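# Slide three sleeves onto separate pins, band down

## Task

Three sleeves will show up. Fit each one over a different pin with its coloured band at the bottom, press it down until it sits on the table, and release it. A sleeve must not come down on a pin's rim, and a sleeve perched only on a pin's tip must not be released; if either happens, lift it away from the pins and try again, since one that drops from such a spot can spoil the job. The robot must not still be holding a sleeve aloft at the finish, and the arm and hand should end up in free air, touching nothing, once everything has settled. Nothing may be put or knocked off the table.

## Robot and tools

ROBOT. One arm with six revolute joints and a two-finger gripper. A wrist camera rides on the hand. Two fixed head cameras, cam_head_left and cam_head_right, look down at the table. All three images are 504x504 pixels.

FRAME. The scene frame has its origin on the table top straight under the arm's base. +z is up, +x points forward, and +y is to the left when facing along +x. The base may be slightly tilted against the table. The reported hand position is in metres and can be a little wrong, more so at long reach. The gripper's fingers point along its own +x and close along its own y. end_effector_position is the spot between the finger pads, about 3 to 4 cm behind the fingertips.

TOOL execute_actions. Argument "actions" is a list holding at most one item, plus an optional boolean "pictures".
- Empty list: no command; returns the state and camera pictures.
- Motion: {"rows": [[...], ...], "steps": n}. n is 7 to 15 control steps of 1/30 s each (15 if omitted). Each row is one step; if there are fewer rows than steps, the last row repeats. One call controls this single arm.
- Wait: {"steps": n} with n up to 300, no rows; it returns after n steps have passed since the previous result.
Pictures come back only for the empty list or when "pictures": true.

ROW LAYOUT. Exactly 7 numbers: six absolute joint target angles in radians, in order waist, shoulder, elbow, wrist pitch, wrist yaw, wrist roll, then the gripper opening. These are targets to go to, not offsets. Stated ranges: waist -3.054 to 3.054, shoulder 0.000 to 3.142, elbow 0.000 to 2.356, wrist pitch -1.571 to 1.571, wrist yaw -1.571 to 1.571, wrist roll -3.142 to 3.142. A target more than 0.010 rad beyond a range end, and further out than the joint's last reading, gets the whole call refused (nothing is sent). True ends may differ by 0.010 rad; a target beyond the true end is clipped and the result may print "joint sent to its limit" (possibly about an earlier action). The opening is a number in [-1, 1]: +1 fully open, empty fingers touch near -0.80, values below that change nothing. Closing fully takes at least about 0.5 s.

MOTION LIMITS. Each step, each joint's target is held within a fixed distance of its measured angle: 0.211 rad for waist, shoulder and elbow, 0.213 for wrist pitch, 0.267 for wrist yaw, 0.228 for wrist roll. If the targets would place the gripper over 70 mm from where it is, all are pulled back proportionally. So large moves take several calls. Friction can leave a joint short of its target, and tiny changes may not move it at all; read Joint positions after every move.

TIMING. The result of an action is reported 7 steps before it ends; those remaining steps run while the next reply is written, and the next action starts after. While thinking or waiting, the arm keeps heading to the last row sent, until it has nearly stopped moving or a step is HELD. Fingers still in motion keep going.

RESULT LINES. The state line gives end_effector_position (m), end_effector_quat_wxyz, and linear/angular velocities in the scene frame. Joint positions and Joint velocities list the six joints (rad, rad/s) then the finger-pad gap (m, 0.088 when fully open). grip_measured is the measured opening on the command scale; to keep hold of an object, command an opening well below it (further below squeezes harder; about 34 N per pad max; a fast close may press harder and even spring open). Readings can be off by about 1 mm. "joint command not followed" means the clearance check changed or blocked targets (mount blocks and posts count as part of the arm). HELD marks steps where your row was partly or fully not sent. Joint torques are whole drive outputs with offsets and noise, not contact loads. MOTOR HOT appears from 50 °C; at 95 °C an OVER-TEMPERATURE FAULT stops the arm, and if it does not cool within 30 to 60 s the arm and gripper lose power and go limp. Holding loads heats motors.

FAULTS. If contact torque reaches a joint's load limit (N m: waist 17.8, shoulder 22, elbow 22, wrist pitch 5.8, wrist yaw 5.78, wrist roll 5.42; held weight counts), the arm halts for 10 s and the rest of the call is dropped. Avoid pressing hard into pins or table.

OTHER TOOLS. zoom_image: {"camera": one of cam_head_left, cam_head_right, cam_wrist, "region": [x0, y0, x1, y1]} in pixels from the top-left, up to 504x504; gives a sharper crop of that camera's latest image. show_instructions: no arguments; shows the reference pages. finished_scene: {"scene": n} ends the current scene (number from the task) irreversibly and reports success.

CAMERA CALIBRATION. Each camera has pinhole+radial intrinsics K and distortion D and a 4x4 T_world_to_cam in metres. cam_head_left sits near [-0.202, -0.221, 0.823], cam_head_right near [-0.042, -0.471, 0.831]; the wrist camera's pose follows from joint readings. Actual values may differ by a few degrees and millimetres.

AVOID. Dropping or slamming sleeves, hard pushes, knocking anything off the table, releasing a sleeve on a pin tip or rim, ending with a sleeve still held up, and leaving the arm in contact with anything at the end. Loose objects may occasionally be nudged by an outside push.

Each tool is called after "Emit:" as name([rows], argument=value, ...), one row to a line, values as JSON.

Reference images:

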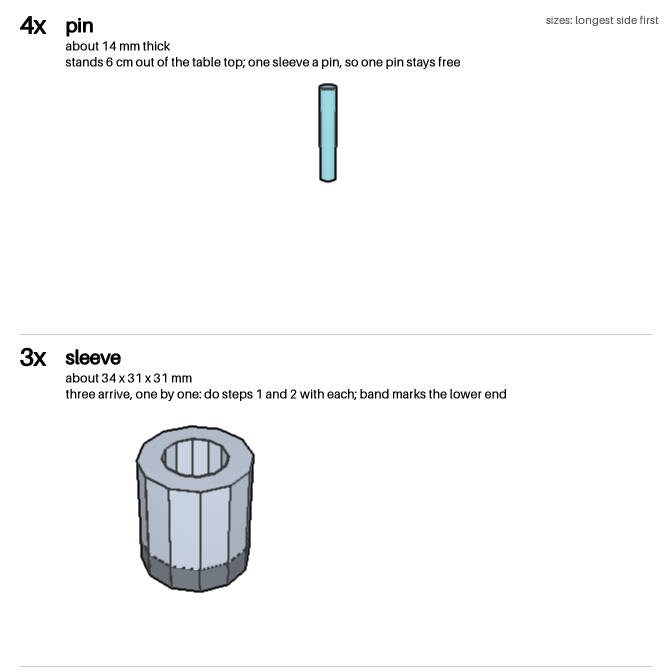

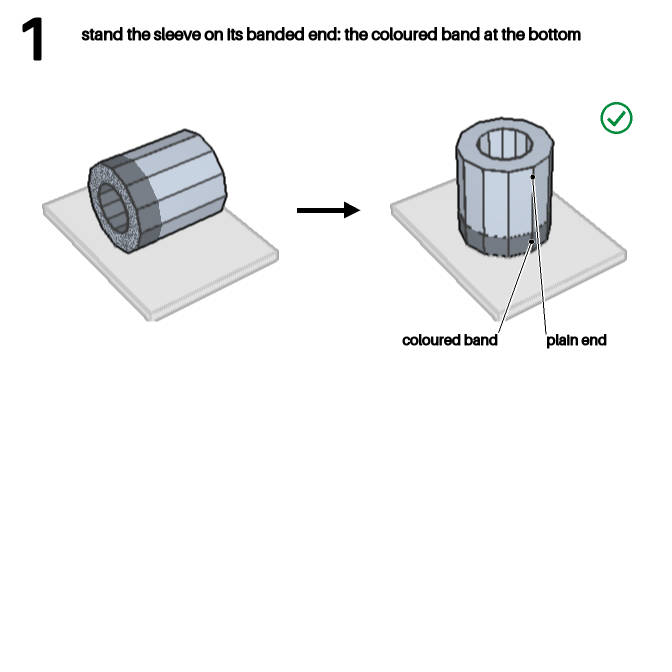

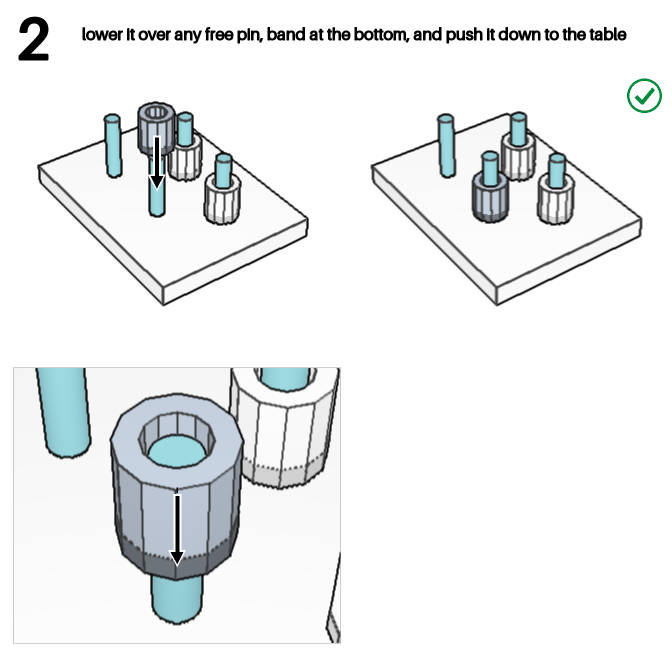

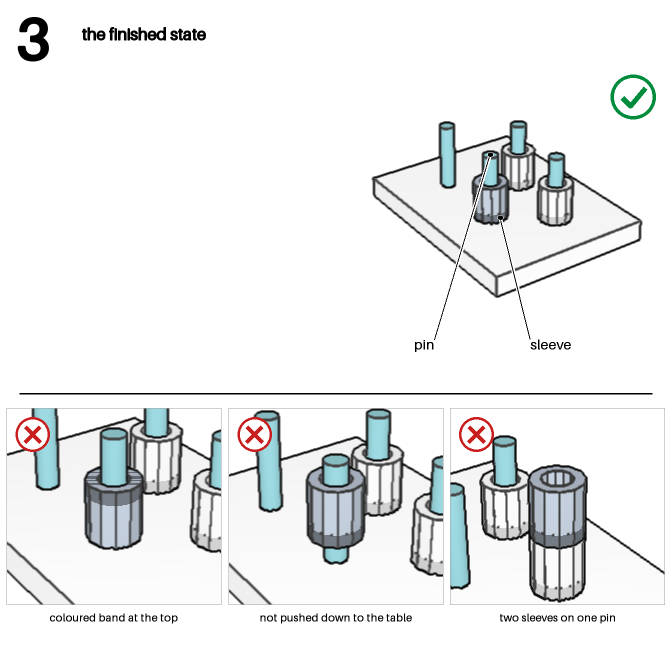

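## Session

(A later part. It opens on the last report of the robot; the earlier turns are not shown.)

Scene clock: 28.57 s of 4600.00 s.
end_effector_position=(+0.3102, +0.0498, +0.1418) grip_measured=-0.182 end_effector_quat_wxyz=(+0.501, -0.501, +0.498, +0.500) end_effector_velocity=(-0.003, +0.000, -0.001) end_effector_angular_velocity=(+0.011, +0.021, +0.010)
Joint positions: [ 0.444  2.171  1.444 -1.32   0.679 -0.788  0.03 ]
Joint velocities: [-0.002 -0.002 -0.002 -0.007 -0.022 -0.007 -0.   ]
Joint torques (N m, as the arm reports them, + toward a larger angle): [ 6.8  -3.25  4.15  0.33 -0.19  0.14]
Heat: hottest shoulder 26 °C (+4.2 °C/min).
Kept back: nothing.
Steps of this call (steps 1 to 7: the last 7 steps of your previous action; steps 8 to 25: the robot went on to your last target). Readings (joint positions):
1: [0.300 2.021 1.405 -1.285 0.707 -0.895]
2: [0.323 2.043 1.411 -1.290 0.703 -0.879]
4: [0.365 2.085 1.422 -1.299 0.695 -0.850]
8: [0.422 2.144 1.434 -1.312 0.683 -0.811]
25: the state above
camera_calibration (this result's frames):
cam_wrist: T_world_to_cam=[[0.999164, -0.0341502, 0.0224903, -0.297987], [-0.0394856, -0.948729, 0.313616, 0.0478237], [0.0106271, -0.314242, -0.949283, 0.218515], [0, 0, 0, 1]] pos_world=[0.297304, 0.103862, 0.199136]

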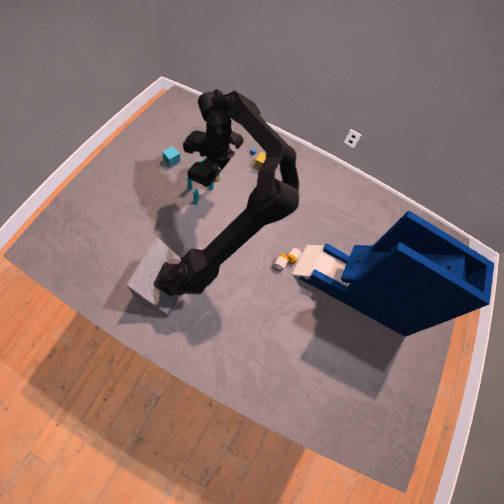

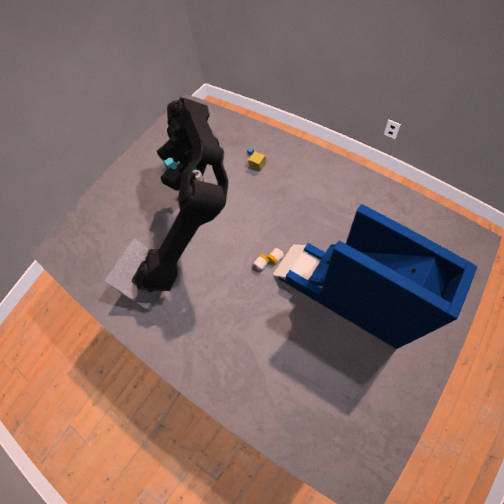

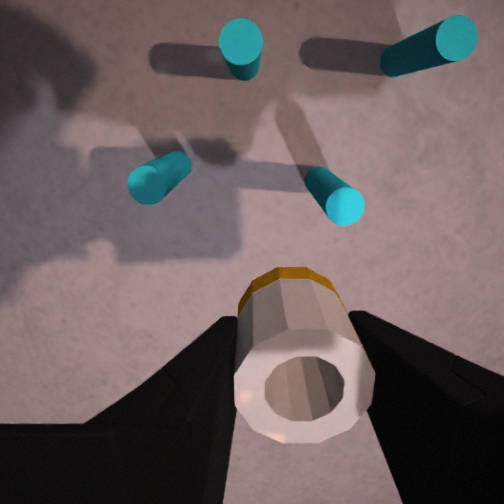

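Emit:
execute_actions([
  {"rows": [[0.447,2.19,1.445,-1.316,0.676,-0.781,-0.35],[0.45,2.198,1.438,-1.306,0.674,-0.777,-0.35],[0.454,2.208,1.432,-1.295,0.672,-0.772,-0.35],[0.458,2.218,1.427,-1.284,0.67,-0.767,-0.35],[0.462,2.228,1.422,-1.273,0.668,-0.762,-0.35],[0.466,2.238,1.417,-1.262,0.666,-0.757,-0.35],[0.47,2.248,1.412,-1.251,0.664,-0.752,-0.35],[0.474,2.258,1.408,-1.24,0.662,-0.748,-0.35],[0.478,2.268,1.404,-1.229,0.66,-0.744,-0.35],[0.481,2.277,1.4,-1.219,0.658,-0.74,-0.35],[0.484,2.284,1.397,-1.211,0.657,-0.737,-0.35],[0.486,2.289,1.395,-1.206,0.656,-0.735,-0.35],[0.487,2.292,1.394,-1.203,0.655,-0.733,-0.35]]},
])

Emit:
execute_actions([
  {"steps": 25},
], pictures=true)

Emit:
zoom_image(camera="cam_wrist", region=[200, 100, 400, 300])

Scene clock: 45.00 s of 4600.00 s.
end_effector_position=(+0.3090, +0.0663, +0.1358) grip_measured=-0.184 end_effector_quat_wxyz=(+0.507, -0.498, +0.498, +0.497) end_effector_velocity=(-0.041, +0.108, -0.062) end_effector_angular_velocity=(-0.042, +0.035, +0.054)
Joint positions: [ 0.46   2.208  1.437 -1.276  0.671 -0.766  0.03 ]
Joint velocities: [ 0.12   0.276 -0.134  0.256 -0.051  0.125 -0.   ]
Joint torques (N m, as the arm reports them, + toward a larger angle): [ 6.63 -2.7   1.49  0.62 -0.21  0.11]
Heat: hottest waist 28 °C (+5.3 °C/min).
Steps of this call (steps 1 to 15: the robot went on to your last target; steps 16 to 485: nothing new was sent; steps 486 to 493: the first 8 steps of this action). Readings (joint positions):
486: [0.445 2.173 1.446 -1.320 0.679 -0.787]
487: [0.445 2.174 1.446 -1.320 0.679 -0.786]
489: [0.448 2.179 1.446 -1.312 0.678 -0.781]
493: the state above

Scene clock: 45.83 s of 4600.00 s.
end_effector_position=(+0.2990, +0.0926, +0.1194) grip_measured=-0.184 end_effector_quat_wxyz=(+0.502, -0.499, +0.499, +0.500) end_effector_velocity=(-0.005, +0.001, -0.003) end_effector_angular_velocity=(+0.005, +0.027, +0.002)
Joint positions: [ 0.487  2.277  1.405 -1.206  0.658 -0.736  0.03 ]
Joint velocities: [-0.002  0.002 -0.007 -0.007 -0.022  0.007 -0.   ]
Joint torques (N m, as the arm reports them, + toward a larger angle): [ 6.67 -3.52  1.99  0.63 -0.19  0.11]
Heat: hottest waist 29 °C (+6.5 °C/min).
Kept back: nothing.
Steps of this call (steps 1 to 7: the last 7 steps of your previous action; steps 8 to 25: the robot went on to your last target). Readings (joint positions):
1: [0.464 2.218 1.432 -1.267 0.669 -0.762]
2: [0.468 2.228 1.428 -1.257 0.667 -0.758]
4: [0.475 2.248 1.419 -1.238 0.663 -0.750]
8: [0.485 2.272 1.407 -1.217 0.658 -0.741]
25: the state above
camera_calibration (this result's frames):
cam_wrist: T_world_to_cam=[[0.999077, -0.0374204, 0.0210988, -0.284284], [-0.0421465, -0.948873, 0.312833, 0.0958815], [0.00831376, -0.313433, -0.949574, 0.211453], [0, 0, 0, 1]] pos_world=[0.286305, 0.146618, 0.176794]

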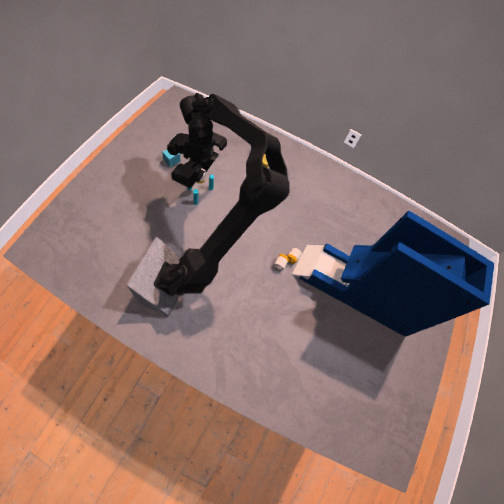

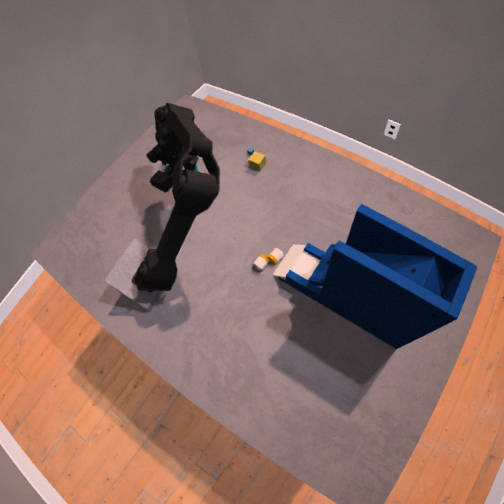

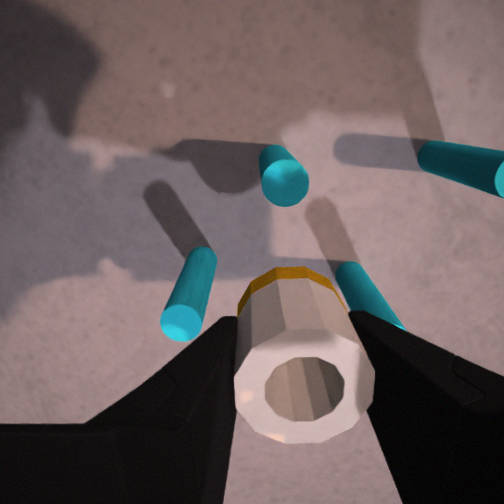

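Region (200, 100, 400, 300) of cam_wrist's 504x504 image, scaled by 2.520, with more detail than that image has.

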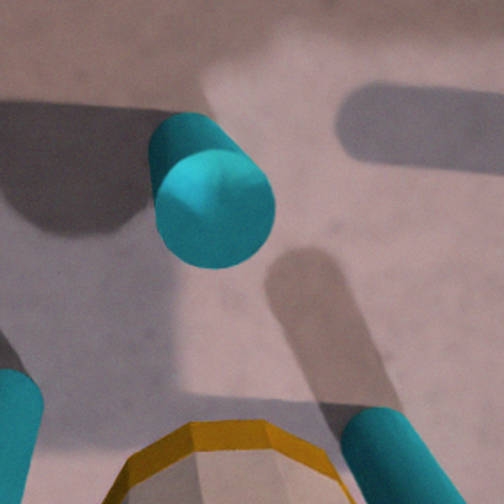

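Emit:
execute_actions([
  {"rows": [[0.489,2.297,1.408,-1.207,0.654,-0.731,-0.35],[0.492,2.305,1.418,-1.21,0.652,-0.727,-0.35],[0.496,2.316,1.428,-1.211,0.65,-0.722,-0.35],[0.501,2.327,1.437,-1.212,0.647,-0.717,-0.35],[0.505,2.338,1.446,-1.213,0.645,-0.712,-0.35],[0.51,2.349,1.455,-1.213,0.643,-0.707,-0.35],[0.514,2.36,1.464,-1.214,0.64,-0.702,-0.35],[0.519,2.371,1.473,-1.215,0.638,-0.698,-0.35],[0.523,2.382,1.482,-1.215,0.636,-0.693,-0.35],[0.527,2.392,1.49,-1.216,0.634,-0.689,-0.35],[0.531,2.401,1.497,-1.216,0.632,-0.685,-0.35],[0.533,2.408,1.502,-1.217,0.631,-0.682,-0.35],[0.535,2.412,1.505,-1.217,0.63,-0.681,-0.35]]},
])

Emit:
execute_actions([
  {"steps": 30},
], pictures=true)

Scene clock: 47.33 s of 4600.00 s.
end_effector_position=(+0.2987, +0.1050, +0.1183) grip_measured=-0.184 end_effector_quat_wxyz=(+0.500, -0.499, +0.501, +0.500) end_effector_velocity=(+0.000, +0.090, +0.005) end_effector_angular_velocity=(+0.016, +0.007, +0.011)
Joint positions: [ 0.502  2.321  1.436 -1.209  0.648 -0.716  0.03 ]
Joint velocities: [ 0.129  0.286  0.232 -0.022 -0.081  0.125  0.   ]
Joint torques (N m, as the arm reports them, + toward a larger angle): [ 6.68 -3.77  4.18  0.32 -0.18  0.08]
Heat: hottest waist 29 °C (+6.3 °C/min).
Steps of this call (steps 1 to 15: the robot went on to your last target; steps 16 to 37: nothing new was sent; steps 38 to 45: the first 8 steps of this action). Readings (joint positions):
38: [0.487 2.278 1.405 -1.206 0.658 -0.736]
39: [0.487 2.279 1.405 -1.206 0.657 -0.735]
41: [0.490 2.286 1.409 -1.206 0.655 -0.731]
45: the state above

Scene clock: 48.33 s of 4600.00 s.
end_effector_position=(+0.2990, +0.1278, +0.1187) grip_measured=-0.184 end_effector_quat_wxyz=(+0.500, -0.500, +0.500, +0.501) end_effector_velocity=(-0.002, -0.003, +0.001) end_effector_angular_velocity=(-0.006, +0.016, +0.016)
Joint positions: [ 0.535  2.396  1.497 -1.214  0.632 -0.685  0.03 ]
Joint velocities: [-0.002 -0.002  0.002 -0.022 -0.007 -0.007 -0.   ]
Joint torques (N m, as the arm reports them, + toward a larger angle): [ 6.79 -4.1   4.28  0.32 -0.18  0.1 ]
Heat: hottest waist 29 °C (+6.2 °C/min).
Kept back: nothing.
Steps of this call (steps 1 to 7: the last 7 steps of your previous action; steps 8 to 30: the robot went on to your last target). Readings (joint positions):
1: [0.507 2.331 1.444 -1.210 0.645 -0.712]
2: [0.511 2.341 1.452 -1.210 0.643 -0.708]
4: [0.520 2.360 1.468 -1.211 0.640 -0.700]
8: [0.532 2.386 1.487 -1.213 0.634 -0.690]
30: the state above
The arm was judged still, so your last target was given up. Only a new action makes it travel on or press farther. Fingers that are still opening or closing keep moving.
camera_calibration (this result's frames):
cam_wrist: T_world_to_cam=[[0.999254, -0.0343358, 0.0176956, -0.28305], [-0.0381636, -0.948348, 0.314927, 0.127948], [0.00596833, -0.315367, -0.948951, 0.222656], [0, 0, 0, 1]] pos_world=[0.286393, 0.181839, 0.176005]

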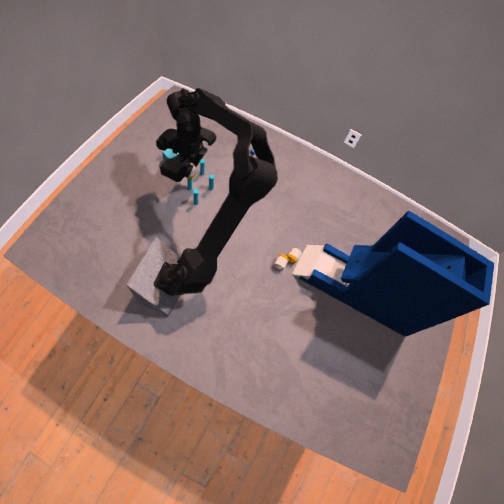

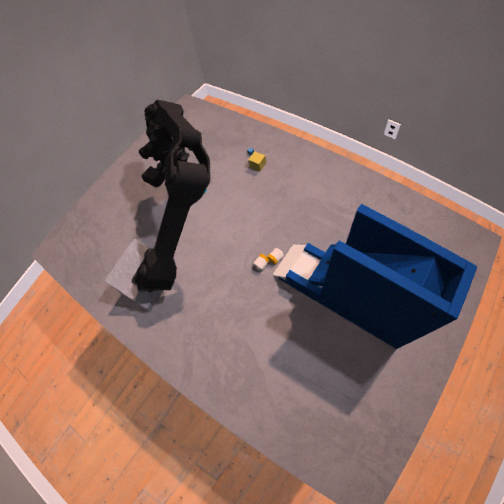

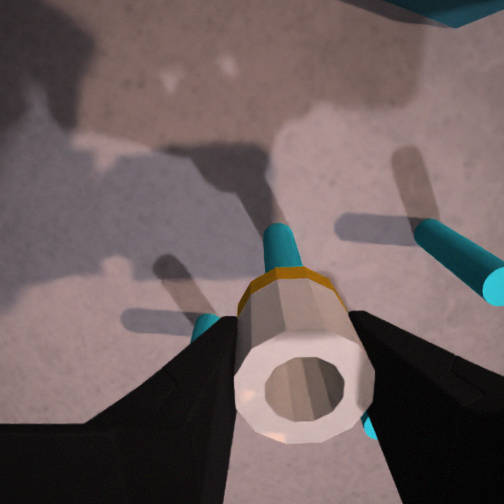

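Emit:
zoom_image(camera="cam_wrist", region=[230, 200, 350, 320])

Region (230, 200, 350, 320) of cam_wrist's 504x504 image, scaled by 4.200, with more detail than that image has.

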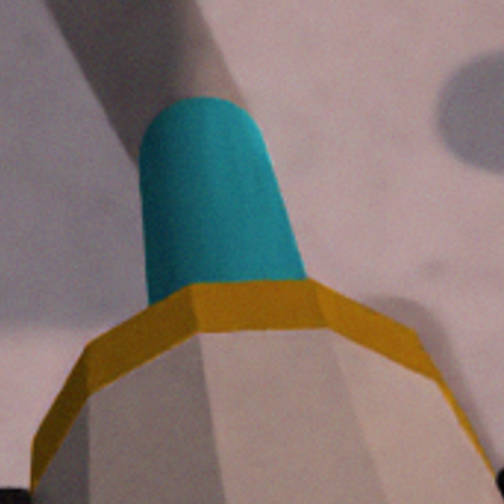

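Emit:
execute_actions([
  {"rows": [[0.529,2.413,1.488,-1.21,0.635,-0.689,-0.35],[0.527,2.413,1.484,-1.205,0.636,-0.691,-0.35],[0.525,2.414,1.48,-1.2,0.637,-0.693,-0.35],[0.523,2.414,1.476,-1.195,0.638,-0.695,-0.35],[0.521,2.415,1.473,-1.19,0.639,-0.697,-0.35],[0.519,2.415,1.469,-1.185,0.64,-0.699,-0.35],[0.517,2.416,1.466,-1.18,0.641,-0.701,-0.35],[0.516,2.416,1.4635,-1.177,0.6415,-0.702,-0.35]], "steps": 10},
])

Emit:
execute_actions([
  {"steps": 25},
])

Scene clock: 50.13 s of 4600.00 s.
end_effector_position=(+0.2990, +0.1279, +0.1186) grip_measured=-0.184 end_effector_quat_wxyz=(+0.500, -0.500, +0.500, +0.501) end_effector_velocity=(+0.004, +0.006, -0.001) end_effector_angular_velocity=(+0.027, -0.011, -0.016)
Joint positions: [ 0.535  2.396  1.497 -1.214  0.632 -0.684  0.03 ]
Joint velocities: [-0.002  0.002  0.002  0.037 -0.007 -0.007 -0.   ]
Joint torques (N m, as the arm reports them, + toward a larger angle): [ 6.2  -4.11  2.2   0.65 -0.03 -0.14]
Heat: hottest waist 29 °C (+6.0 °C/min).
Steps of this call (steps 1 to 51: nothing new was sent; steps 52 to 54: the first 3 steps of this action). Readings (joint positions):
52: [0.535 2.396 1.497 -1.214 0.632 -0.684]
53: [0.535 2.396 1.497 -1.214 0.632 -0.684]
54: the state above

Scene clock: 50.97 s of 4600.00 s.
end_effector_position=(+0.2991, +0.1286, +0.1101) grip_measured=-0.184 end_effector_quat_wxyz=(+0.499, -0.500, +0.500, +0.501) end_effector_velocity=(-0.003, -0.002, -0.001) end_effector_angular_velocity=(-0.003, +0.014, +0.013)
Joint positions: [ 0.522  2.401  1.475 -1.18   0.639 -0.698  0.03 ]
Joint velocities: [-0.002 -0.002 -0.007 -0.007 -0.007 -0.007 -0.   ]
Joint torques (N m, as the arm reports them, + toward a larger angle): [ 6.24 -4.23  2.04  0.61  0.   -0.17]
Heat: hottest waist 29 °C (+5.9 °C/min).
Kept back: nothing.
Steps of this call (steps 1 to 7: the last 7 steps of your previous action; steps 8 to 25: the robot went on to your last target). Readings (joint positions):
1: [0.534 2.396 1.497 -1.210 0.632 -0.685]
2: [0.534 2.396 1.495 -1.206 0.633 -0.686]
4: [0.531 2.397 1.491 -1.197 0.635 -0.690]
8: [0.524 2.399 1.480 -1.186 0.638 -0.696]
25: the state above

Emit:
execute_actions([
  {"rows": [[0.5143,2.4162,1.4605,-1.1726,0.6424,-0.7039,-0.35],[0.5126,2.4165,1.4574,-1.1681,0.6433,-0.7057,-0.35],[0.5109,2.4167,1.4544,-1.1637,0.6442,-0.7076,-0.35],[0.5091,2.417,1.4514,-1.1593,0.6451,-0.7094,-0.35],[0.5074,2.4172,1.4483,-1.1549,0.646,-0.7113,-0.35],[0.5057,2.4175,1.4453,-1.1504,0.6469,-0.7131,-0.35],[0.504,2.4177,1.4423,-1.146,0.6478,-0.715,-0.35],[0.5023,2.418,1.4392,-1.1416,0.6486,-0.7169,-0.35],[0.5006,2.4182,1.4362,-1.1371,0.6495,-0.7187,-0.35],[0.4989,2.4185,1.4331,-1.1327,0.6504,-0.7206,-0.35],[0.4971,2.4187,1.4301,-1.1283,0.6513,-0.7224,-0.35],[0.4954,2.419,1.4271,-1.1239,0.6522,-0.7243,-0.35],[0.4937,2.4192,1.424,-1.1194,0.6531,-0.7261,-0.35],[0.492,2.4195,1.421,-1.115,0.654,-0.728,-0.35]]},
])

Emit:
execute_actions([
  {"steps": 20},
], pictures=true)

Scene clock: 51.80 s of 4600.00 s.
end_effector_position=(+0.2993, +0.1287, +0.1054) grip_measured=-0.184 end_effector_quat_wxyz=(+0.500, -0.500, +0.499, +0.501) end_effector_velocity=(+0.000, -0.005, -0.029) end_effector_angular_velocity=(-0.002, +0.010, -0.004)
Joint positions: [ 0.515  2.401  1.46  -1.158  0.643 -0.707  0.03 ]
Joint velocities: [-0.056 -0.002 -0.085  0.11   0.022 -0.051 -0.   ]
Joint torques (N m, as the arm reports them, + toward a larger angle): [ 6.35 -4.14  2.06  0.62 -0.01 -0.12]
Heat: hottest waist 29 °C (+5.8 °C/min).
Steps of this call (steps 1 to 15: the robot went on to your last target; steps 16 to 17: nothing new was sent; steps 18 to 25: the first 8 steps of this action). Readings (joint positions):
18: [0.522 2.401 1.474 -1.179 0.639 -0.699]
19: [0.522 2.401 1.473 -1.177 0.640 -0.699]
21: [0.520 2.401 1.470 -1.172 0.641 -0.702]
25: the state above

Scene clock: 52.47 s of 4600.00 s.
end_effector_position=(+0.2992, +0.1284, +0.0956) grip_measured=-0.184 end_effector_quat_wxyz=(+0.500, -0.500, +0.500, +0.501) end_effector_velocity=(-0.001, -0.002, -0.001) end_effector_angular_velocity=(-0.000, +0.015, +0.007)
Joint positions: [ 0.498  2.404  1.432 -1.118  0.651 -0.724  0.03 ]
Joint velocities: [-0.007 -0.002 -0.002 -0.007 -0.007 -0.007 -0.   ]
Joint torques (N m, as the arm reports them, + toward a larger angle): [ 6.23 -4.18  1.97  0.65  0.   -0.14]
Heat: hottest waist 30 °C (+6.9 °C/min).
Kept back: nothing.
Steps of this call (steps 1 to 7: the last 7 steps of your previous action; steps 8 to 20: the robot went on to your last target). Readings (joint positions):
1: [0.513 2.401 1.457 -1.154 0.644 -0.709]
2: [0.511 2.401 1.455 -1.150 0.645 -0.711]
4: [0.507 2.402 1.449 -1.141 0.647 -0.714]
8: [0.501 2.403 1.438 -1.127 0.650 -0.721]
20: the state above
camera_calibration (this result's frames):
cam_wrist: T_world_to_cam=[[0.999244, -0.0342364, 0.0184142, -0.2829], [-0.0382977, -0.948256, 0.315188, 0.135893], [0.00667045, -0.315655, -0.948851, 0.20074], [0, 0, 0, 1]] pos_world=[0.286551, 0.18254, 0.152849]

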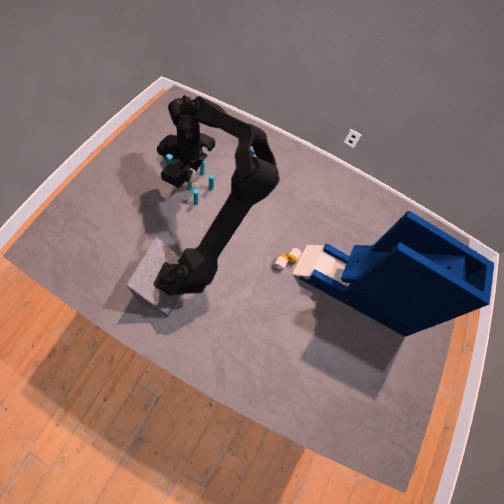

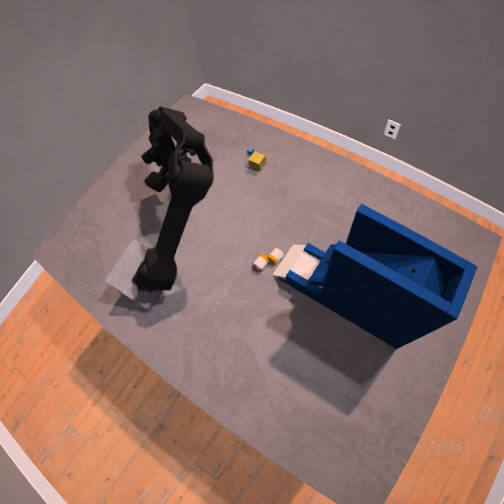

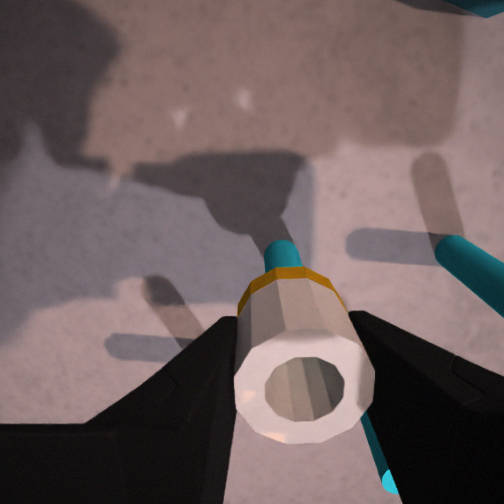

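Emit:
execute_actions([
  {"rows": [[0.4892,2.4203,1.4167,-1.108,0.6553,-0.7311,-0.35],[0.4864,2.4212,1.4125,-1.101,0.6567,-0.7343,-0.35],[0.4836,2.422,1.4082,-1.094,0.658,-0.7374,-0.35],[0.4808,2.4228,1.4039,-1.087,0.6593,-0.7405,-0.35],[0.478,2.4237,1.3997,-1.08,0.6607,-0.7437,-0.35],[0.4752,2.4245,1.3954,-1.0726,0.662,-0.7468,-0.35],[0.4724,2.4253,1.3911,-1.0655,0.6633,-0.7499,-0.35],[0.4696,2.4262,1.3869,-1.0585,0.6647,-0.7531,-0.35],[0.4668,2.427,1.3826,-1.0514,0.666,-0.7562,-0.35],[0.464,2.4278,1.3783,-1.0443,0.6673,-0.7593,-0.35],[0.4612,2.4287,1.3741,-1.0373,0.6687,-0.7625,-0.35],[0.4584,2.4295,1.3698,-1.0302,0.67,-0.7656,-0.35],[0.4556,2.4303,1.3655,-1.0231,0.6713,-0.7687,-0.35],[0.4528,2.4312,1.3613,-1.0161,0.6727,-0.7719,-0.35],[0.45,2.432,1.357,-1.009,0.674,-0.775,-0.35]]},
])

Emit:
execute_actions([
  {"steps": 20},
], pictures=true)

Scene clock: 53.20 s of 4600.00 s.
end_effector_position=(+0.2998, +0.1287, +0.0881) grip_measured=-0.184 end_effector_quat_wxyz=(+0.501, -0.500, +0.499, +0.500) end_effector_velocity=(+0.000, -0.004, -0.049) end_effector_angular_velocity=(-0.007, +0.016, -0.007)
Joint positions: [ 0.486  2.407  1.412 -1.083  0.658 -0.74   0.03 ]
Joint velocities: [-0.09   0.022 -0.12   0.183  0.037 -0.081 -0.   ]
Joint torques (N m, as the arm reports them, + toward a larger angle): [ 6.41 -4.1   1.72  0.6  -0.04 -0.14]
Heat: hottest waist 30 °C (+6.8 °C/min).
Steps of this call (steps 1 to 14: the robot went on to your last target; steps 15 to 22: the first 8 steps of this action). Readings (joint positions):
15: [0.498 2.404 1.432 -1.116 0.652 -0.725]
16: [0.498 2.404 1.430 -1.114 0.652 -0.726]
18: [0.495 2.404 1.426 -1.105 0.654 -0.730]
22: the state above

Scene clock: 53.87 s of 4600.00 s.
end_effector_position=(+0.2992, +0.1286, +0.0707) grip_measured=-0.184 end_effector_quat_wxyz=(+0.500, -0.500, +0.499, +0.501) end_effector_velocity=(-0.003, -0.003, -0.002) end_effector_angular_velocity=(-0.002, +0.017, +0.039)
Joint positions: [ 0.457  2.416  1.369 -1.012  0.672 -0.771  0.03 ]
Joint velocities: [-0.007 -0.002 -0.007 -0.007 -0.007 -0.037 -0.   ]
Joint torques (N m, as the arm reports them, + toward a larger angle): [ 6.13 -4.19  1.78  0.58  0.02 -0.16]
Heat: hottest waist 30 °C (+6.7 °C/min).
Kept back: nothing.
Steps of this call (steps 1 to 7: the last 7 steps of your previous action; steps 8 to 20: the robot went on to your last target). Readings (joint positions):
1: [0.483 2.408 1.408 -1.077 0.659 -0.742]
2: [0.480 2.408 1.404 -1.070 0.661 -0.746]
4: [0.474 2.411 1.396 -1.057 0.663 -0.752]
8: [0.463 2.414 1.379 -1.030 0.668 -0.763]
20: the state above
camera_calibration (this result's frames):
cam_wrist: T_world_to_cam=[[0.999249, -0.0338576, 0.0188434, -0.282535], [-0.0380716, -0.94836, 0.314902, 0.14386], [0.0072085, -0.315383, -0.948937, 0.177049], [0, 0, 0, 1]] pos_world=[0.286524, 0.182704, 0.128031]

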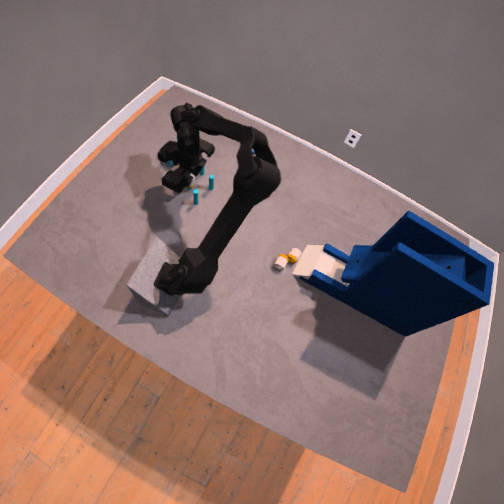

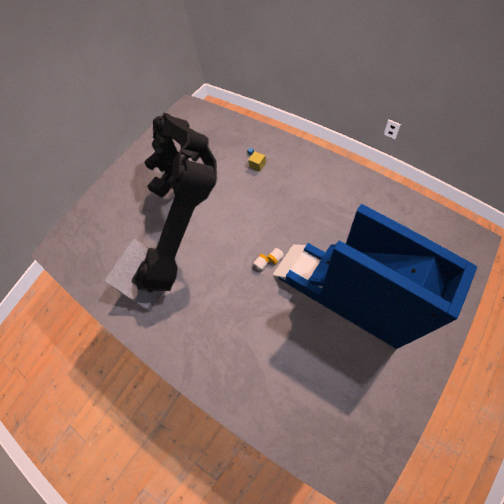

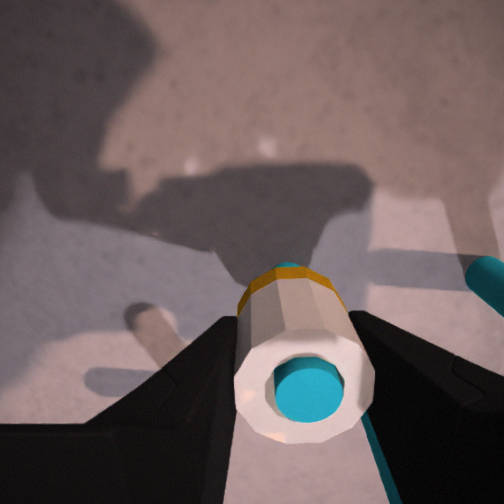

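Emit:
execute_actions([
  {"rows": [[0.447,2.4333,1.3532,-1.002,0.6754,-0.7784,-0.35],[0.444,2.4345,1.3494,-0.995,0.6768,-0.7818,-0.35],[0.441,2.4358,1.3456,-0.9876,0.6782,-0.7852,-0.35],[0.438,2.437,1.3418,-0.9805,0.6796,-0.7886,-0.35],[0.435,2.4383,1.338,-0.9734,0.681,-0.792,-0.35],[0.432,2.4395,1.3343,-0.9663,0.6824,-0.7954,-0.35],[0.429,2.4408,1.3305,-0.9592,0.6838,-0.7988,-0.35],[0.426,2.442,1.3268,-0.952,0.6852,-0.8022,-0.35],[0.423,2.4433,1.323,-0.945,0.6866,-0.8056,-0.35],[0.42,2.4445,1.3193,-0.938,0.688,-0.809,-0.35],[0.417,2.4458,1.3155,-0.931,0.6894,-0.8124,-0.35],[0.414,2.447,1.3118,-0.9236,0.6908,-0.8158,-0.35],[0.4113,2.4482,1.3084,-0.917,0.692,-0.8188,-0.35],[0.409,2.4492,1.3055,-0.9117,0.693,-0.8213,-0.35],[0.407,2.45,1.303,-0.907,0.694,-0.8235,-0.35]]},
])

Emit:
execute_actions([
  {"steps": 22},
], pictures=true)

Scene clock: 54.83 s of 4600.00 s.
end_effector_position=(+0.2996, +0.1287, +0.0629) grip_measured=-0.184 end_effector_quat_wxyz=(+0.501, -0.500, +0.499, +0.500) end_effector_velocity=(-0.003, -0.005, -0.049) end_effector_angular_velocity=(-0.017, +0.024, +0.031)
Joint positions: [ 0.443  2.421  1.35  -0.977  0.678 -0.788  0.03 ]
Joint velocities: [-0.09   0.037 -0.105  0.168  0.037 -0.11  -0.   ]
Joint torques (N m, as the arm reports them, + toward a larger angle): [ 6.32 -4.17  1.73  0.63  0.05 -0.25]
Heat: hottest waist 30 °C (+6.6 °C/min).
Steps of this call (steps 1 to 15: the robot went on to your last target; steps 16 to 21: nothing new was sent; steps 22 to 29: the first 8 steps of this action). Readings (joint positions):
22: [0.456 2.417 1.367 -1.010 0.672 -0.772]
23: [0.456 2.417 1.366 -1.008 0.672 -0.773]
25: [0.453 2.417 1.362 -1.000 0.674 -0.777]
29: the state above

Scene clock: 55.57 s of 4600.00 s.
end_effector_position=(+0.2989, +0.1285, +0.0472) grip_measured=-0.184 end_effector_quat_wxyz=(+0.499, -0.500, +0.499, +0.501) end_effector_velocity=(-0.000, +0.002, +0.001) end_effector_angular_velocity=(+0.009, -0.001, -0.010)
Joint positions: [ 0.415  2.434  1.315 -0.912  0.69  -0.82   0.03 ]
Joint velocities: [ 0.002 -0.002 -0.002  0.007 -0.007  0.007 -0.   ]
Joint torques (N m, as the arm reports them, + toward a larger angle): [ 6.15 -4.09  1.38  0.76  0.03 -0.14]
Heat: hottest waist 30 °C (+6.5 °C/min).
Kept back: nothing.
Steps of this call (steps 1 to 7: the last 7 steps of your previous action; steps 8 to 22: the robot went on to your last target). Readings (joint positions):
1: [0.440 2.423 1.346 -0.971 0.680 -0.791]
2: [0.436 2.424 1.343 -0.964 0.681 -0.794]
4: [0.430 2.427 1.335 -0.950 0.683 -0.800]
8: [0.420 2.431 1.322 -0.925 0.688 -0.812]
22: the state above
camera_calibration (this result's frames):
cam_wrist: T_world_to_cam=[[0.9993, -0.03263, 0.0182908, -0.281928], [-0.0367331, -0.948377, 0.315011, 0.150775], [0.00706775, -0.315462, -0.948912, 0.154689], [0, 0, 0, 1]] pos_world=[0.286175, 0.18259, 0.104447]

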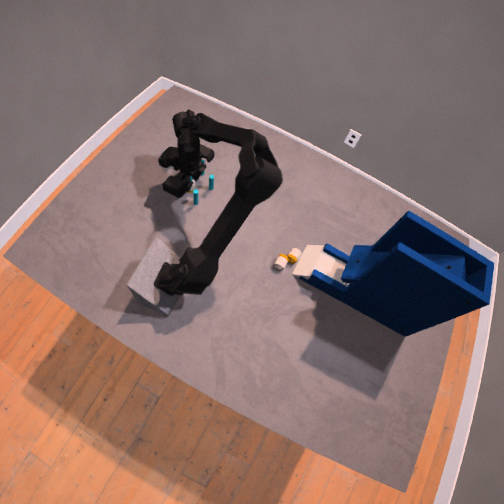

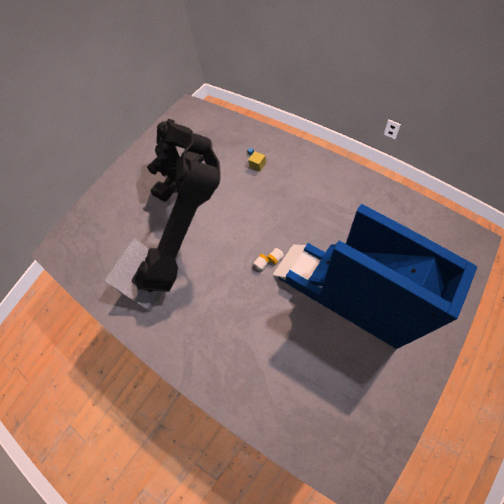

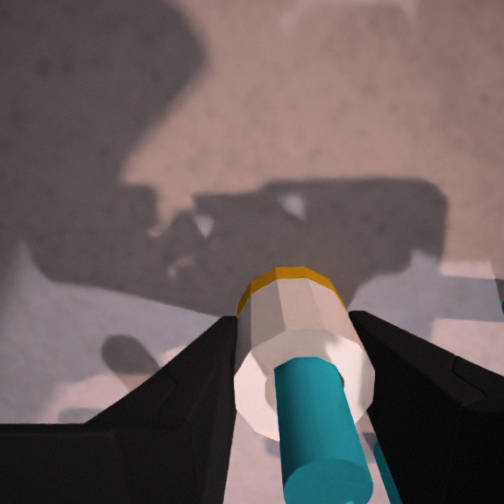

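Emit:
execute_actions([
  {"rows": [[0.406,2.4504,1.302,-0.905,0.6944,-0.8245,-0.35],[0.405,2.4508,1.301,-0.903,0.6948,-0.8255,-0.35],[0.404,2.4512,1.2995,-0.9005,0.6952,-0.8265,-0.35],[0.4034,2.4515,1.2986,-0.8985,0.6956,-0.8275,-0.35]], "steps": 15},
])

Emit:
execute_actions([
  {"steps": 10},
])

Scene clock: 56.10 s of 4600.00 s.
end_effector_position=(+0.2989, +0.1288, +0.0468) grip_measured=-0.184 end_effector_quat_wxyz=(+0.499, -0.501, +0.498, +0.501) end_effector_velocity=(-0.001, -0.002, -0.001) end_effector_angular_velocity=(+0.001, +0.014, +0.022)
Joint positions: [ 0.415  2.434  1.312 -0.908  0.692 -0.823  0.03 ]
Joint velocities: [-0.007 -0.002 -0.002 -0.007 -0.007 -0.022 -0.   ]
Joint torques (N m, as the arm reports them, + toward a larger angle): [ 5.75 -3.97  1.45  0.97  0.   -0.17]
Heat: hottest waist 30 °C (+6.4 °C/min).
Steps of this call (steps 1 to 8: the robot went on to your last target; steps 9 to 16: the first 8 steps of this action). Readings (joint positions):
9: [0.415 2.434 1.315 -0.912 0.691 -0.820]
10: [0.415 2.434 1.314 -0.912 0.691 -0.820]
12: [0.415 2.434 1.314 -0.910 0.691 -0.821]
16: the state above

Scene clock: 56.43 s of 4600.00 s.
end_effector_position=(+0.2990, +0.1288, +0.0468) grip_measured=-0.184 end_effector_quat_wxyz=(+0.500, -0.502, +0.498, +0.501) end_effector_velocity=(-0.006, -0.002, -0.000) end_effector_angular_velocity=(-0.009, +0.018, +0.012)
Joint positions: [ 0.415  2.434  1.312 -0.907  0.692 -0.823  0.03 ]
Joint velocities: [ 0.002 -0.002 -0.007 -0.022 -0.007  0.007 -0.   ]
Joint torques (N m, as the arm reports them, + toward a larger angle): [ 5.79 -3.96  1.32  0.94  0.03 -0.18]
Heat: hottest waist 30 °C (+6.4 °C/min).
Kept back: nothing.
Steps of this call (steps 1 to 7: the last 7 steps of your previous action; steps 8 to 10: the robot went on to your last target). Readings (joint positions):
1: [0.415 2.434 1.312 -0.908 0.692 -0.823]
2: [0.415 2.434 1.312 -0.908 0.692 -0.823]
4: [0.415 2.434 1.312 -0.907 0.692 -0.823]
8: [0.415 2.434 1.312 -0.907 0.692 -0.823]
10: the state above

Emit:
execute_actions([
  {"rows": [[0.408,2.45,1.304,-0.907,0.693,-0.823,-0.25],[0.41,2.449,1.305,-0.908,0.692,-0.823,-0.15],[0.412,2.448,1.306,-0.909,0.692,-0.823,-0.08],[0.412,2.448,1.306,-0.909,0.692,-0.823,0.0],[0.412,2.448,1.306,-0.909,0.692,-0.823,0.06],[0.412,2.448,1.306,-0.909,0.692,-0.823,0.12],[0.412,2.448,1.306,-0.909,0.692,-0.823,0.12],[0.412,2.448,1.306,-0.909,0.692,-0.823,0.12],[0.415,2.44,1.315,-0.913,0.69,-0.818,0.12],[0.418,2.43,1.325,-0.92,0.688,-0.813,0.12],[0.423,2.42,1.334,-0.932,0.686,-0.807,0.12],[0.43,2.416,1.343,-0.95,0.682,-0.799,0.12],[0.438,2.412,1.353,-0.97,0.678,-0.79,0.12],[0.447,2.408,1.365,-0.992,0.674,-0.78,0.12],[0.456,2.404,1.377,-1.015,0.67,-0.768,0.12]]},
])

Emit:
execute_actions([
  {"rows": [[0.465,2.401,1.39,-1.037,0.666,-0.758,0.12],[0.474,2.398,1.403,-1.059,0.662,-0.748,0.12],[0.483,2.395,1.417,-1.081,0.657,-0.738,0.12],[0.492,2.393,1.431,-1.103,0.653,-0.728,0.12],[0.5,2.391,1.445,-1.125,0.649,-0.719,0.12],[0.508,2.389,1.459,-1.146,0.645,-0.71,0.12],[0.516,2.387,1.473,-1.167,0.641,-0.701,0.12],[0.524,2.386,1.486,-1.187,0.637,-0.693,0.12],[0.53,2.385,1.497,-1.204,0.633,-0.686,0.12],[0.535,2.384,1.506,-1.217,0.631,-0.681,0.12]], "steps": 12},
])

Emit:
execute_actions([
  {"steps": 15},
], pictures=true)

Scene clock: 58.70 s of 4600.00 s.
end_effector_position=(+0.2988, +0.1291, +0.0467) grip_measured=+0.000 end_effector_quat_wxyz=(+0.499, -0.503, +0.497, +0.501) end_effector_velocity=(-0.005, -0.001, -0.000) end_effector_angular_velocity=(+0.004, +0.029, +0.020)
Joint positions: [ 0.417  2.435  1.312 -0.906  0.694 -0.824  0.039]
Joint velocities: [-0.002 -0.002 -0.002 -0.022 -0.022 -0.007  0.046]
Joint torques (N m, as the arm reports them, + toward a larger angle): [ 6.42 -4.41  2.1   0.39 -0.14 -0.03]
Heat: hottest waist 30 °C (+6.1 °C/min).
Steps of this call (steps 1 to 15: the robot went on to your last target; steps 16 to 60: nothing new was sent; steps 61 to 68: the first 8 steps of this action). Readings (joint positions):
61: [0.416 2.434 1.312 -0.906 0.693 -0.824]
62: [0.416 2.434 1.312 -0.906 0.693 -0.824]
64: [0.417 2.434 1.312 -0.906 0.694 -0.824]
68: the state above

Scene clock: 59.10 s of 4600.00 s.
end_effector_position=(+0.2996, +0.1286, +0.0787) grip_measured=+0.115 end_effector_quat_wxyz=(+0.499, -0.500, +0.500, +0.501) end_effector_velocity=(+0.014, +0.001, +0.168) end_effector_angular_velocity=(+0.054, -0.055, -0.020)
Joint positions: [ 0.47   2.414  1.392 -1.05   0.665 -0.755  0.045]
Joint velocities: [ 0.266 -0.129  0.393 -0.608 -0.125  0.256  0.002]
Joint torques (N m, as the arm reports them, + toward a larger angle): [ 6.64 -6.61  3.89  0.33 -0.19  0.11]
Heat: hottest waist 30 °C (+6.1 °C/min).
Steps of this call (steps 1 to 7: the last 7 steps of your previous action; steps 8 to 12: the first 5 steps of this action). Readings (joint positions):
8: [0.435 2.430 1.344 -0.973 0.680 -0.791]
9: [0.443 2.426 1.354 -0.991 0.677 -0.783]
11: [0.461 2.418 1.379 -1.030 0.669 -0.764]
12: the state above

Scene clock: 59.60 s of 4600.00 s.
end_effector_position=(+0.2998, +0.1275, +0.1191) grip_measured=+0.120 end_effector_quat_wxyz=(+0.502, -0.500, +0.499, +0.500) end_effector_velocity=(+0.003, -0.005, +0.005) end_effector_angular_velocity=(-0.012, +0.002, -0.002)
Joint positions: [ 0.534  2.392  1.495 -1.21   0.634 -0.686  0.045]
Joint velocities: [-0.002 -0.002  0.022 -0.037  0.007  0.007 -0.   ]
Joint torques (N m, as the arm reports them, + toward a larger angle): [ 6.74 -6.47  4.1   0.37 -0.15  0.1 ]
Heat: hottest waist 30 °C (+6.0 °C/min).
Kept back: nothing.
Steps of this call (steps 1 to 7: the last 7 steps of your previous action; steps 8 to 15: the robot went on to your last target). Readings (joint positions):
1: [0.479 2.410 1.406 -1.070 0.661 -0.746]
2: [0.487 2.407 1.419 -1.091 0.658 -0.737]
4: [0.504 2.401 1.445 -1.131 0.650 -0.720]
8: [0.528 2.394 1.482 -1.185 0.639 -0.697]
15: the state above
camera_calibration (this result's frames):
cam_wrist: T_world_to_cam=[[0.999084, -0.0367424, 0.0219126, -0.283981], [-0.0417526, -0.949062, 0.31231, 0.12909], [0.00932138, -0.312939, -0.949727, 0.221759], [0, 0, 0, 1]] pos_world=[0.287044, 0.181477, 0.176517]

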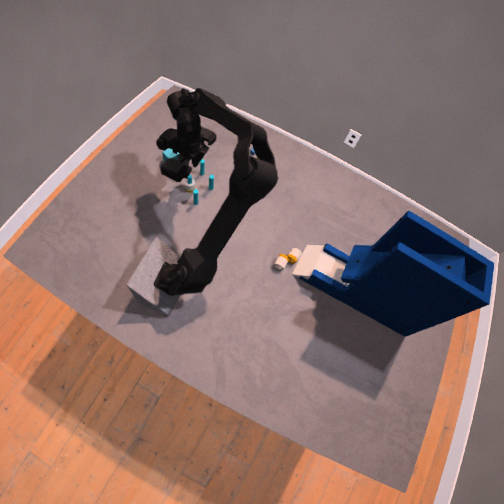

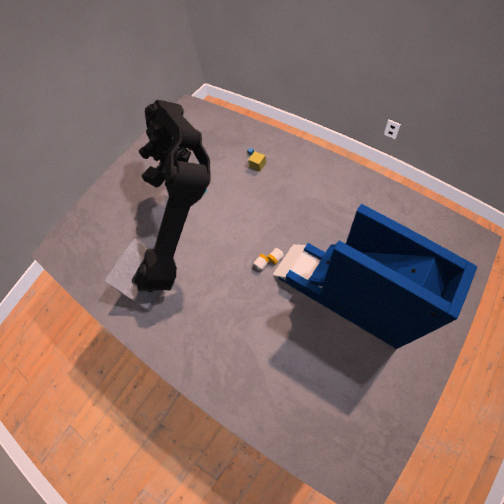

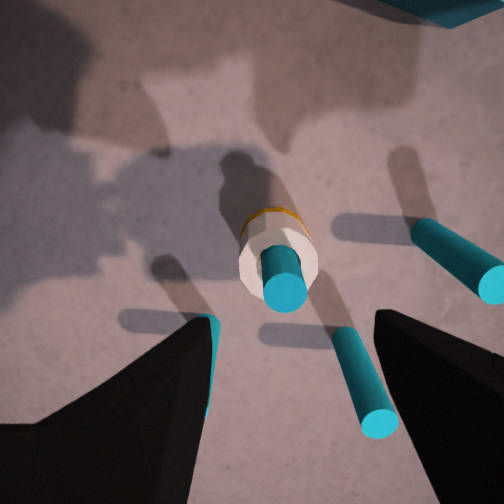

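Emit:
execute_actions([
  {"rows": [[0.532,2.38,1.505,-1.215,0.629,-0.682,0.2],[0.523,2.368,1.5,-1.21,0.625,-0.684,0.2],[0.508,2.348,1.493,-1.201,0.617,-0.687,0.2],[0.486,2.321,1.483,-1.189,0.605,-0.692,0.2],[0.459,2.285,1.47,-1.173,0.591,-0.698,0.2],[0.426,2.241,1.455,-1.154,0.573,-0.705,0.2],[0.389,2.194,1.437,-1.133,0.554,-0.713,0.2],[0.353,2.146,1.42,-1.112,0.535,-0.721,0.2],[0.317,2.099,1.402,-1.091,0.515,-0.729,0.2],[0.28,2.051,1.383,-1.07,0.496,-0.737,0.2],[0.244,2.004,1.365,-1.049,0.477,-0.745,0.2],[0.208,1.956,1.346,-1.028,0.458,-0.753,0.2],[0.171,1.908,1.326,-1.007,0.438,-0.761,0.2],[0.135,1.861,1.306,-0.986,0.419,-0.769,0.2],[0.098,1.813,1.285,-0.965,0.4,-0.777,0.2]]},
])

Emit:
execute_actions([
  {"rows": [[0.062,1.766,1.263,-0.944,0.381,-0.785,0.2],[0.026,1.718,1.241,-0.923,0.361,-0.793,0.2],[-0.011,1.671,1.218,-0.902,0.342,-0.801,0.2],[-0.047,1.623,1.195,-0.881,0.323,-0.809,0.2],[-0.084,1.575,1.17,-0.86,0.304,-0.817,0.2],[-0.12,1.528,1.145,-0.839,0.284,-0.825,0.2],[-0.156,1.48,1.119,-0.817,0.265,-0.833,0.2],[-0.193,1.433,1.093,-0.797,0.246,-0.842,0.2],[-0.229,1.385,1.065,-0.775,0.227,-0.85,0.2],[-0.265,1.338,1.037,-0.754,0.207,-0.858,0.2],[-0.302,1.29,1.008,-0.733,0.188,-0.866,0.2],[-0.338,1.242,0.978,-0.712,0.169,-0.874,0.2],[-0.375,1.195,0.948,-0.691,0.15,-0.882,0.2],[-0.411,1.147,0.917,-0.67,0.13,-0.89,0.2],[-0.447,1.1,0.885,-0.649,0.111,-0.898,0.2]]},
])

Emit:
execute_actions([
  {"rows": [[-0.484,1.052,0.852,-0.628,0.092,-0.906,0.2],[-0.52,1.005,0.819,-0.607,0.073,-0.914,0.2],[-0.556,0.957,0.786,-0.586,0.053,-0.922,0.2],[-0.593,0.909,0.751,-0.565,0.034,-0.93,0.2],[-0.629,0.862,0.717,-0.544,0.015,-0.938,0.2],[-0.666,0.814,0.682,-0.523,-0.004,-0.946,0.2],[-0.702,0.767,0.646,-0.502,-0.024,-0.954,0.2],[-0.738,0.719,0.611,-0.481,-0.043,-0.962,0.2],[-0.775,0.672,0.575,-0.46,-0.062,-0.97,0.2],[-0.808,0.628,0.542,-0.441,-0.08,-0.977,0.2],[-0.835,0.592,0.514,-0.425,-0.094,-0.983,0.2],[-0.857,0.565,0.493,-0.413,-0.106,-0.988,0.2],[-0.872,0.545,0.478,-0.404,-0.114,-0.991,0.2],[-0.881,0.533,0.469,-0.399,-0.118,-0.993,0.2],[-0.884,0.529,0.466,-0.397,-0.12,-0.994,0.2]]},
])

Emit:
execute_actions([
  {"steps": 25},
], pictures=true)

Scene clock: 64.47 s of 4600.00 s.
end_effector_position=(+0.3128, +0.1088, +0.1257) grip_measured=+0.189 end_effector_quat_wxyz=(+0.546, -0.442, +0.503, +0.504) end_effector_velocity=(+0.141, -0.253, +0.020) end_effector_angular_velocity=(+0.901, +0.229, -1.051)
Joint positions: [ 0.471  2.294  1.47  -1.166  0.581 -0.698  0.048]
Joint velocities: [-0.789 -1.038 -0.349  0.447 -0.418 -0.168  0.004]
Joint torques (N m, as the arm reports them, + toward a larger angle): [ 4.74 -7.58  2.55  0.64 -0.05 -0.24]
Heat: hottest waist 31 °C (+6.1 °C/min).
Steps of this call (steps 1 to 15: the robot went on to your last target; steps 16 to 138: nothing new was sent; steps 139 to 146: the first 8 steps of this action). Readings (joint positions):
139: [0.535 2.392 1.499 -1.214 0.633 -0.684]
140: [0.535 2.391 1.499 -1.214 0.632 -0.684]
142: [0.531 2.381 1.498 -1.212 0.623 -0.684]
146: the state above

Scene clock: 64.97 s of 4600.00 s.
end_effector_position=(+0.3475, -0.0794, +0.1124) grip_measured=+0.200 end_effector_quat_wxyz=(+0.768, -0.124, +0.495, +0.388) end_effector_velocity=(-0.074, -0.366, -0.062) end_effector_angular_velocity=(+0.528, -0.232, -1.349)
Joint positions: [-0.061  1.63   1.194 -0.871  0.316 -0.809  0.049]
Joint velocities: [-1.096 -1.341 -0.725  0.637 -0.564 -0.242  0.   ]
Joint torques (N m, as the arm reports them, + toward a larger angle): [ 5.5  -4.51  1.42  0.71 -0.6  -0.25]
Heat: hottest waist 31 °C (+6.0 °C/min).
Steps of this call (steps 1 to 7: the last 7 steps of your previous action; steps 8 to 15: the first 8 steps of this action). Readings (joint positions):
8: [0.191 1.942 1.349 -1.016 0.450 -0.754]
9: [0.155 1.897 1.329 -0.996 0.431 -0.762]
11: [0.084 1.808 1.287 -0.955 0.393 -0.777]
15: the state above

Scene clock: 65.47 s of 4600.00 s.
end_effector_position=(+0.2575, -0.2027, +0.0805) grip_measured=+0.200 end_effector_quat_wxyz=(+0.889, +0.019, +0.430, +0.155) end_effector_velocity=(-0.237, -0.105, -0.065) end_effector_angular_velocity=(-0.225, -0.279, -0.975)
Joint positions: [-0.605  0.96   0.748 -0.557  0.028 -0.929  0.049]
Joint velocities: [-1.092 -1.346 -1.028  0.579 -0.593 -0.256  0.   ]
Joint torques (N m, as the arm reports them, + toward a larger angle): [ 2.42 -3.65  1.33  0.96 -0.68 -0.17]
Heat: hottest waist 31 °C (+6.1 °C/min).
Steps of this call (steps 1 to 7: the last 7 steps of your previous action; steps 8 to 15: the first 8 steps of this action). Readings (joint positions):
8: [-0.351 1.273 0.975 -0.703 0.163 -0.874]
9: [-0.388 1.228 0.944 -0.682 0.144 -0.882]
11: [-0.461 1.138 0.881 -0.641 0.106 -0.898]
15: the state above

Scene clock: 66.30 s of 4600.00 s.
end_effector_position=(+0.1989, -0.2275, +0.0795) grip_measured=+0.200 end_effector_quat_wxyz=(+0.924, -0.000, +0.382, -0.001) end_effector_velocity=(-0.000, +0.006, -0.000) end_effector_angular_velocity=(+0.008, -0.013, +0.016)
Joint positions: [-0.88   0.537  0.479 -0.399 -0.118 -0.99   0.049]
Joint velocities: [-0.002 -0.012 -0.012 -0.007 -0.022 -0.007  0.   ]
Joint torques (N m, as the arm reports them, + toward a larger angle): [ 0.28 -2.87  2.52  1.18 -0.6  -0.14]
Heat: hottest waist 31 °C (+6.1 °C/min).
Kept back: nothing.
Steps of this call (steps 1 to 7: the last 7 steps of your previous action; steps 8 to 25: the robot went on to your last target). Readings (joint positions):
1: [-0.642 0.914 0.713 -0.536 0.009 -0.938]
2: [-0.678 0.870 0.678 -0.516 -0.009 -0.945]
4: [-0.745 0.781 0.613 -0.480 -0.044 -0.960]
8: [-0.834 0.624 0.524 -0.430 -0.090 -0.979]
25: the state above
camera_calibration (this result's frames):
cam_wrist: T_world_to_cam=[[-0.0402546, -0.999141, -0.00980207, -0.205105], [-0.893337, 0.0403827, -0.447569, 0.255187], [0.447581, -0.00926014, -0.894196, 0.051509], [0, 0, 0, 1]] pos_world=[0.196657, -0.214757, 0.158262]

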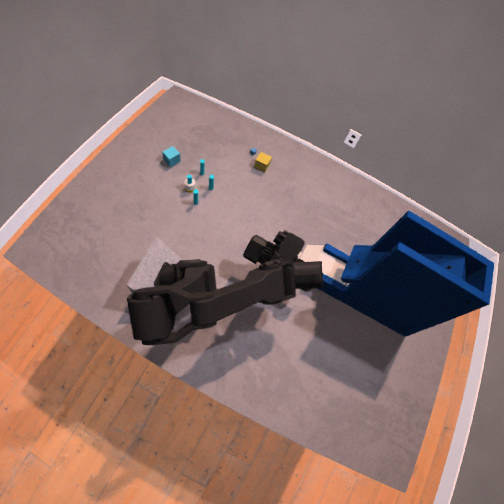

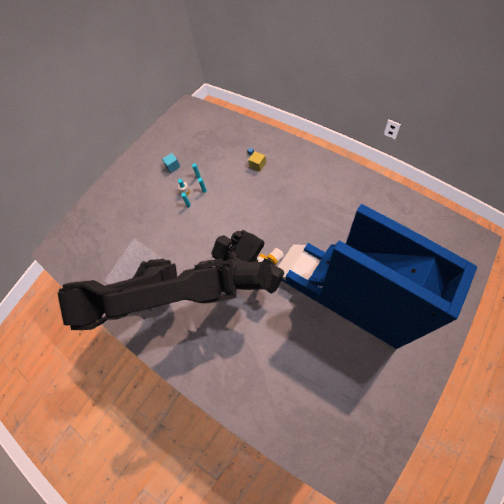

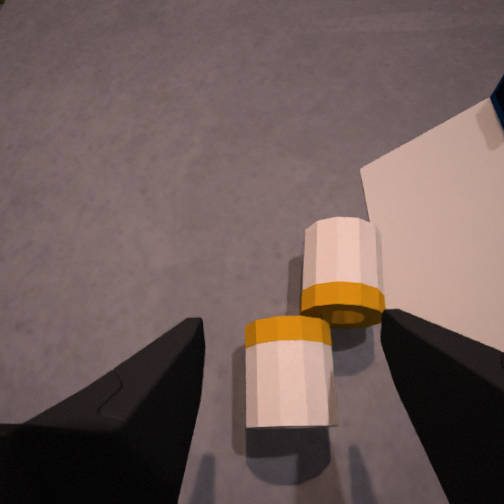

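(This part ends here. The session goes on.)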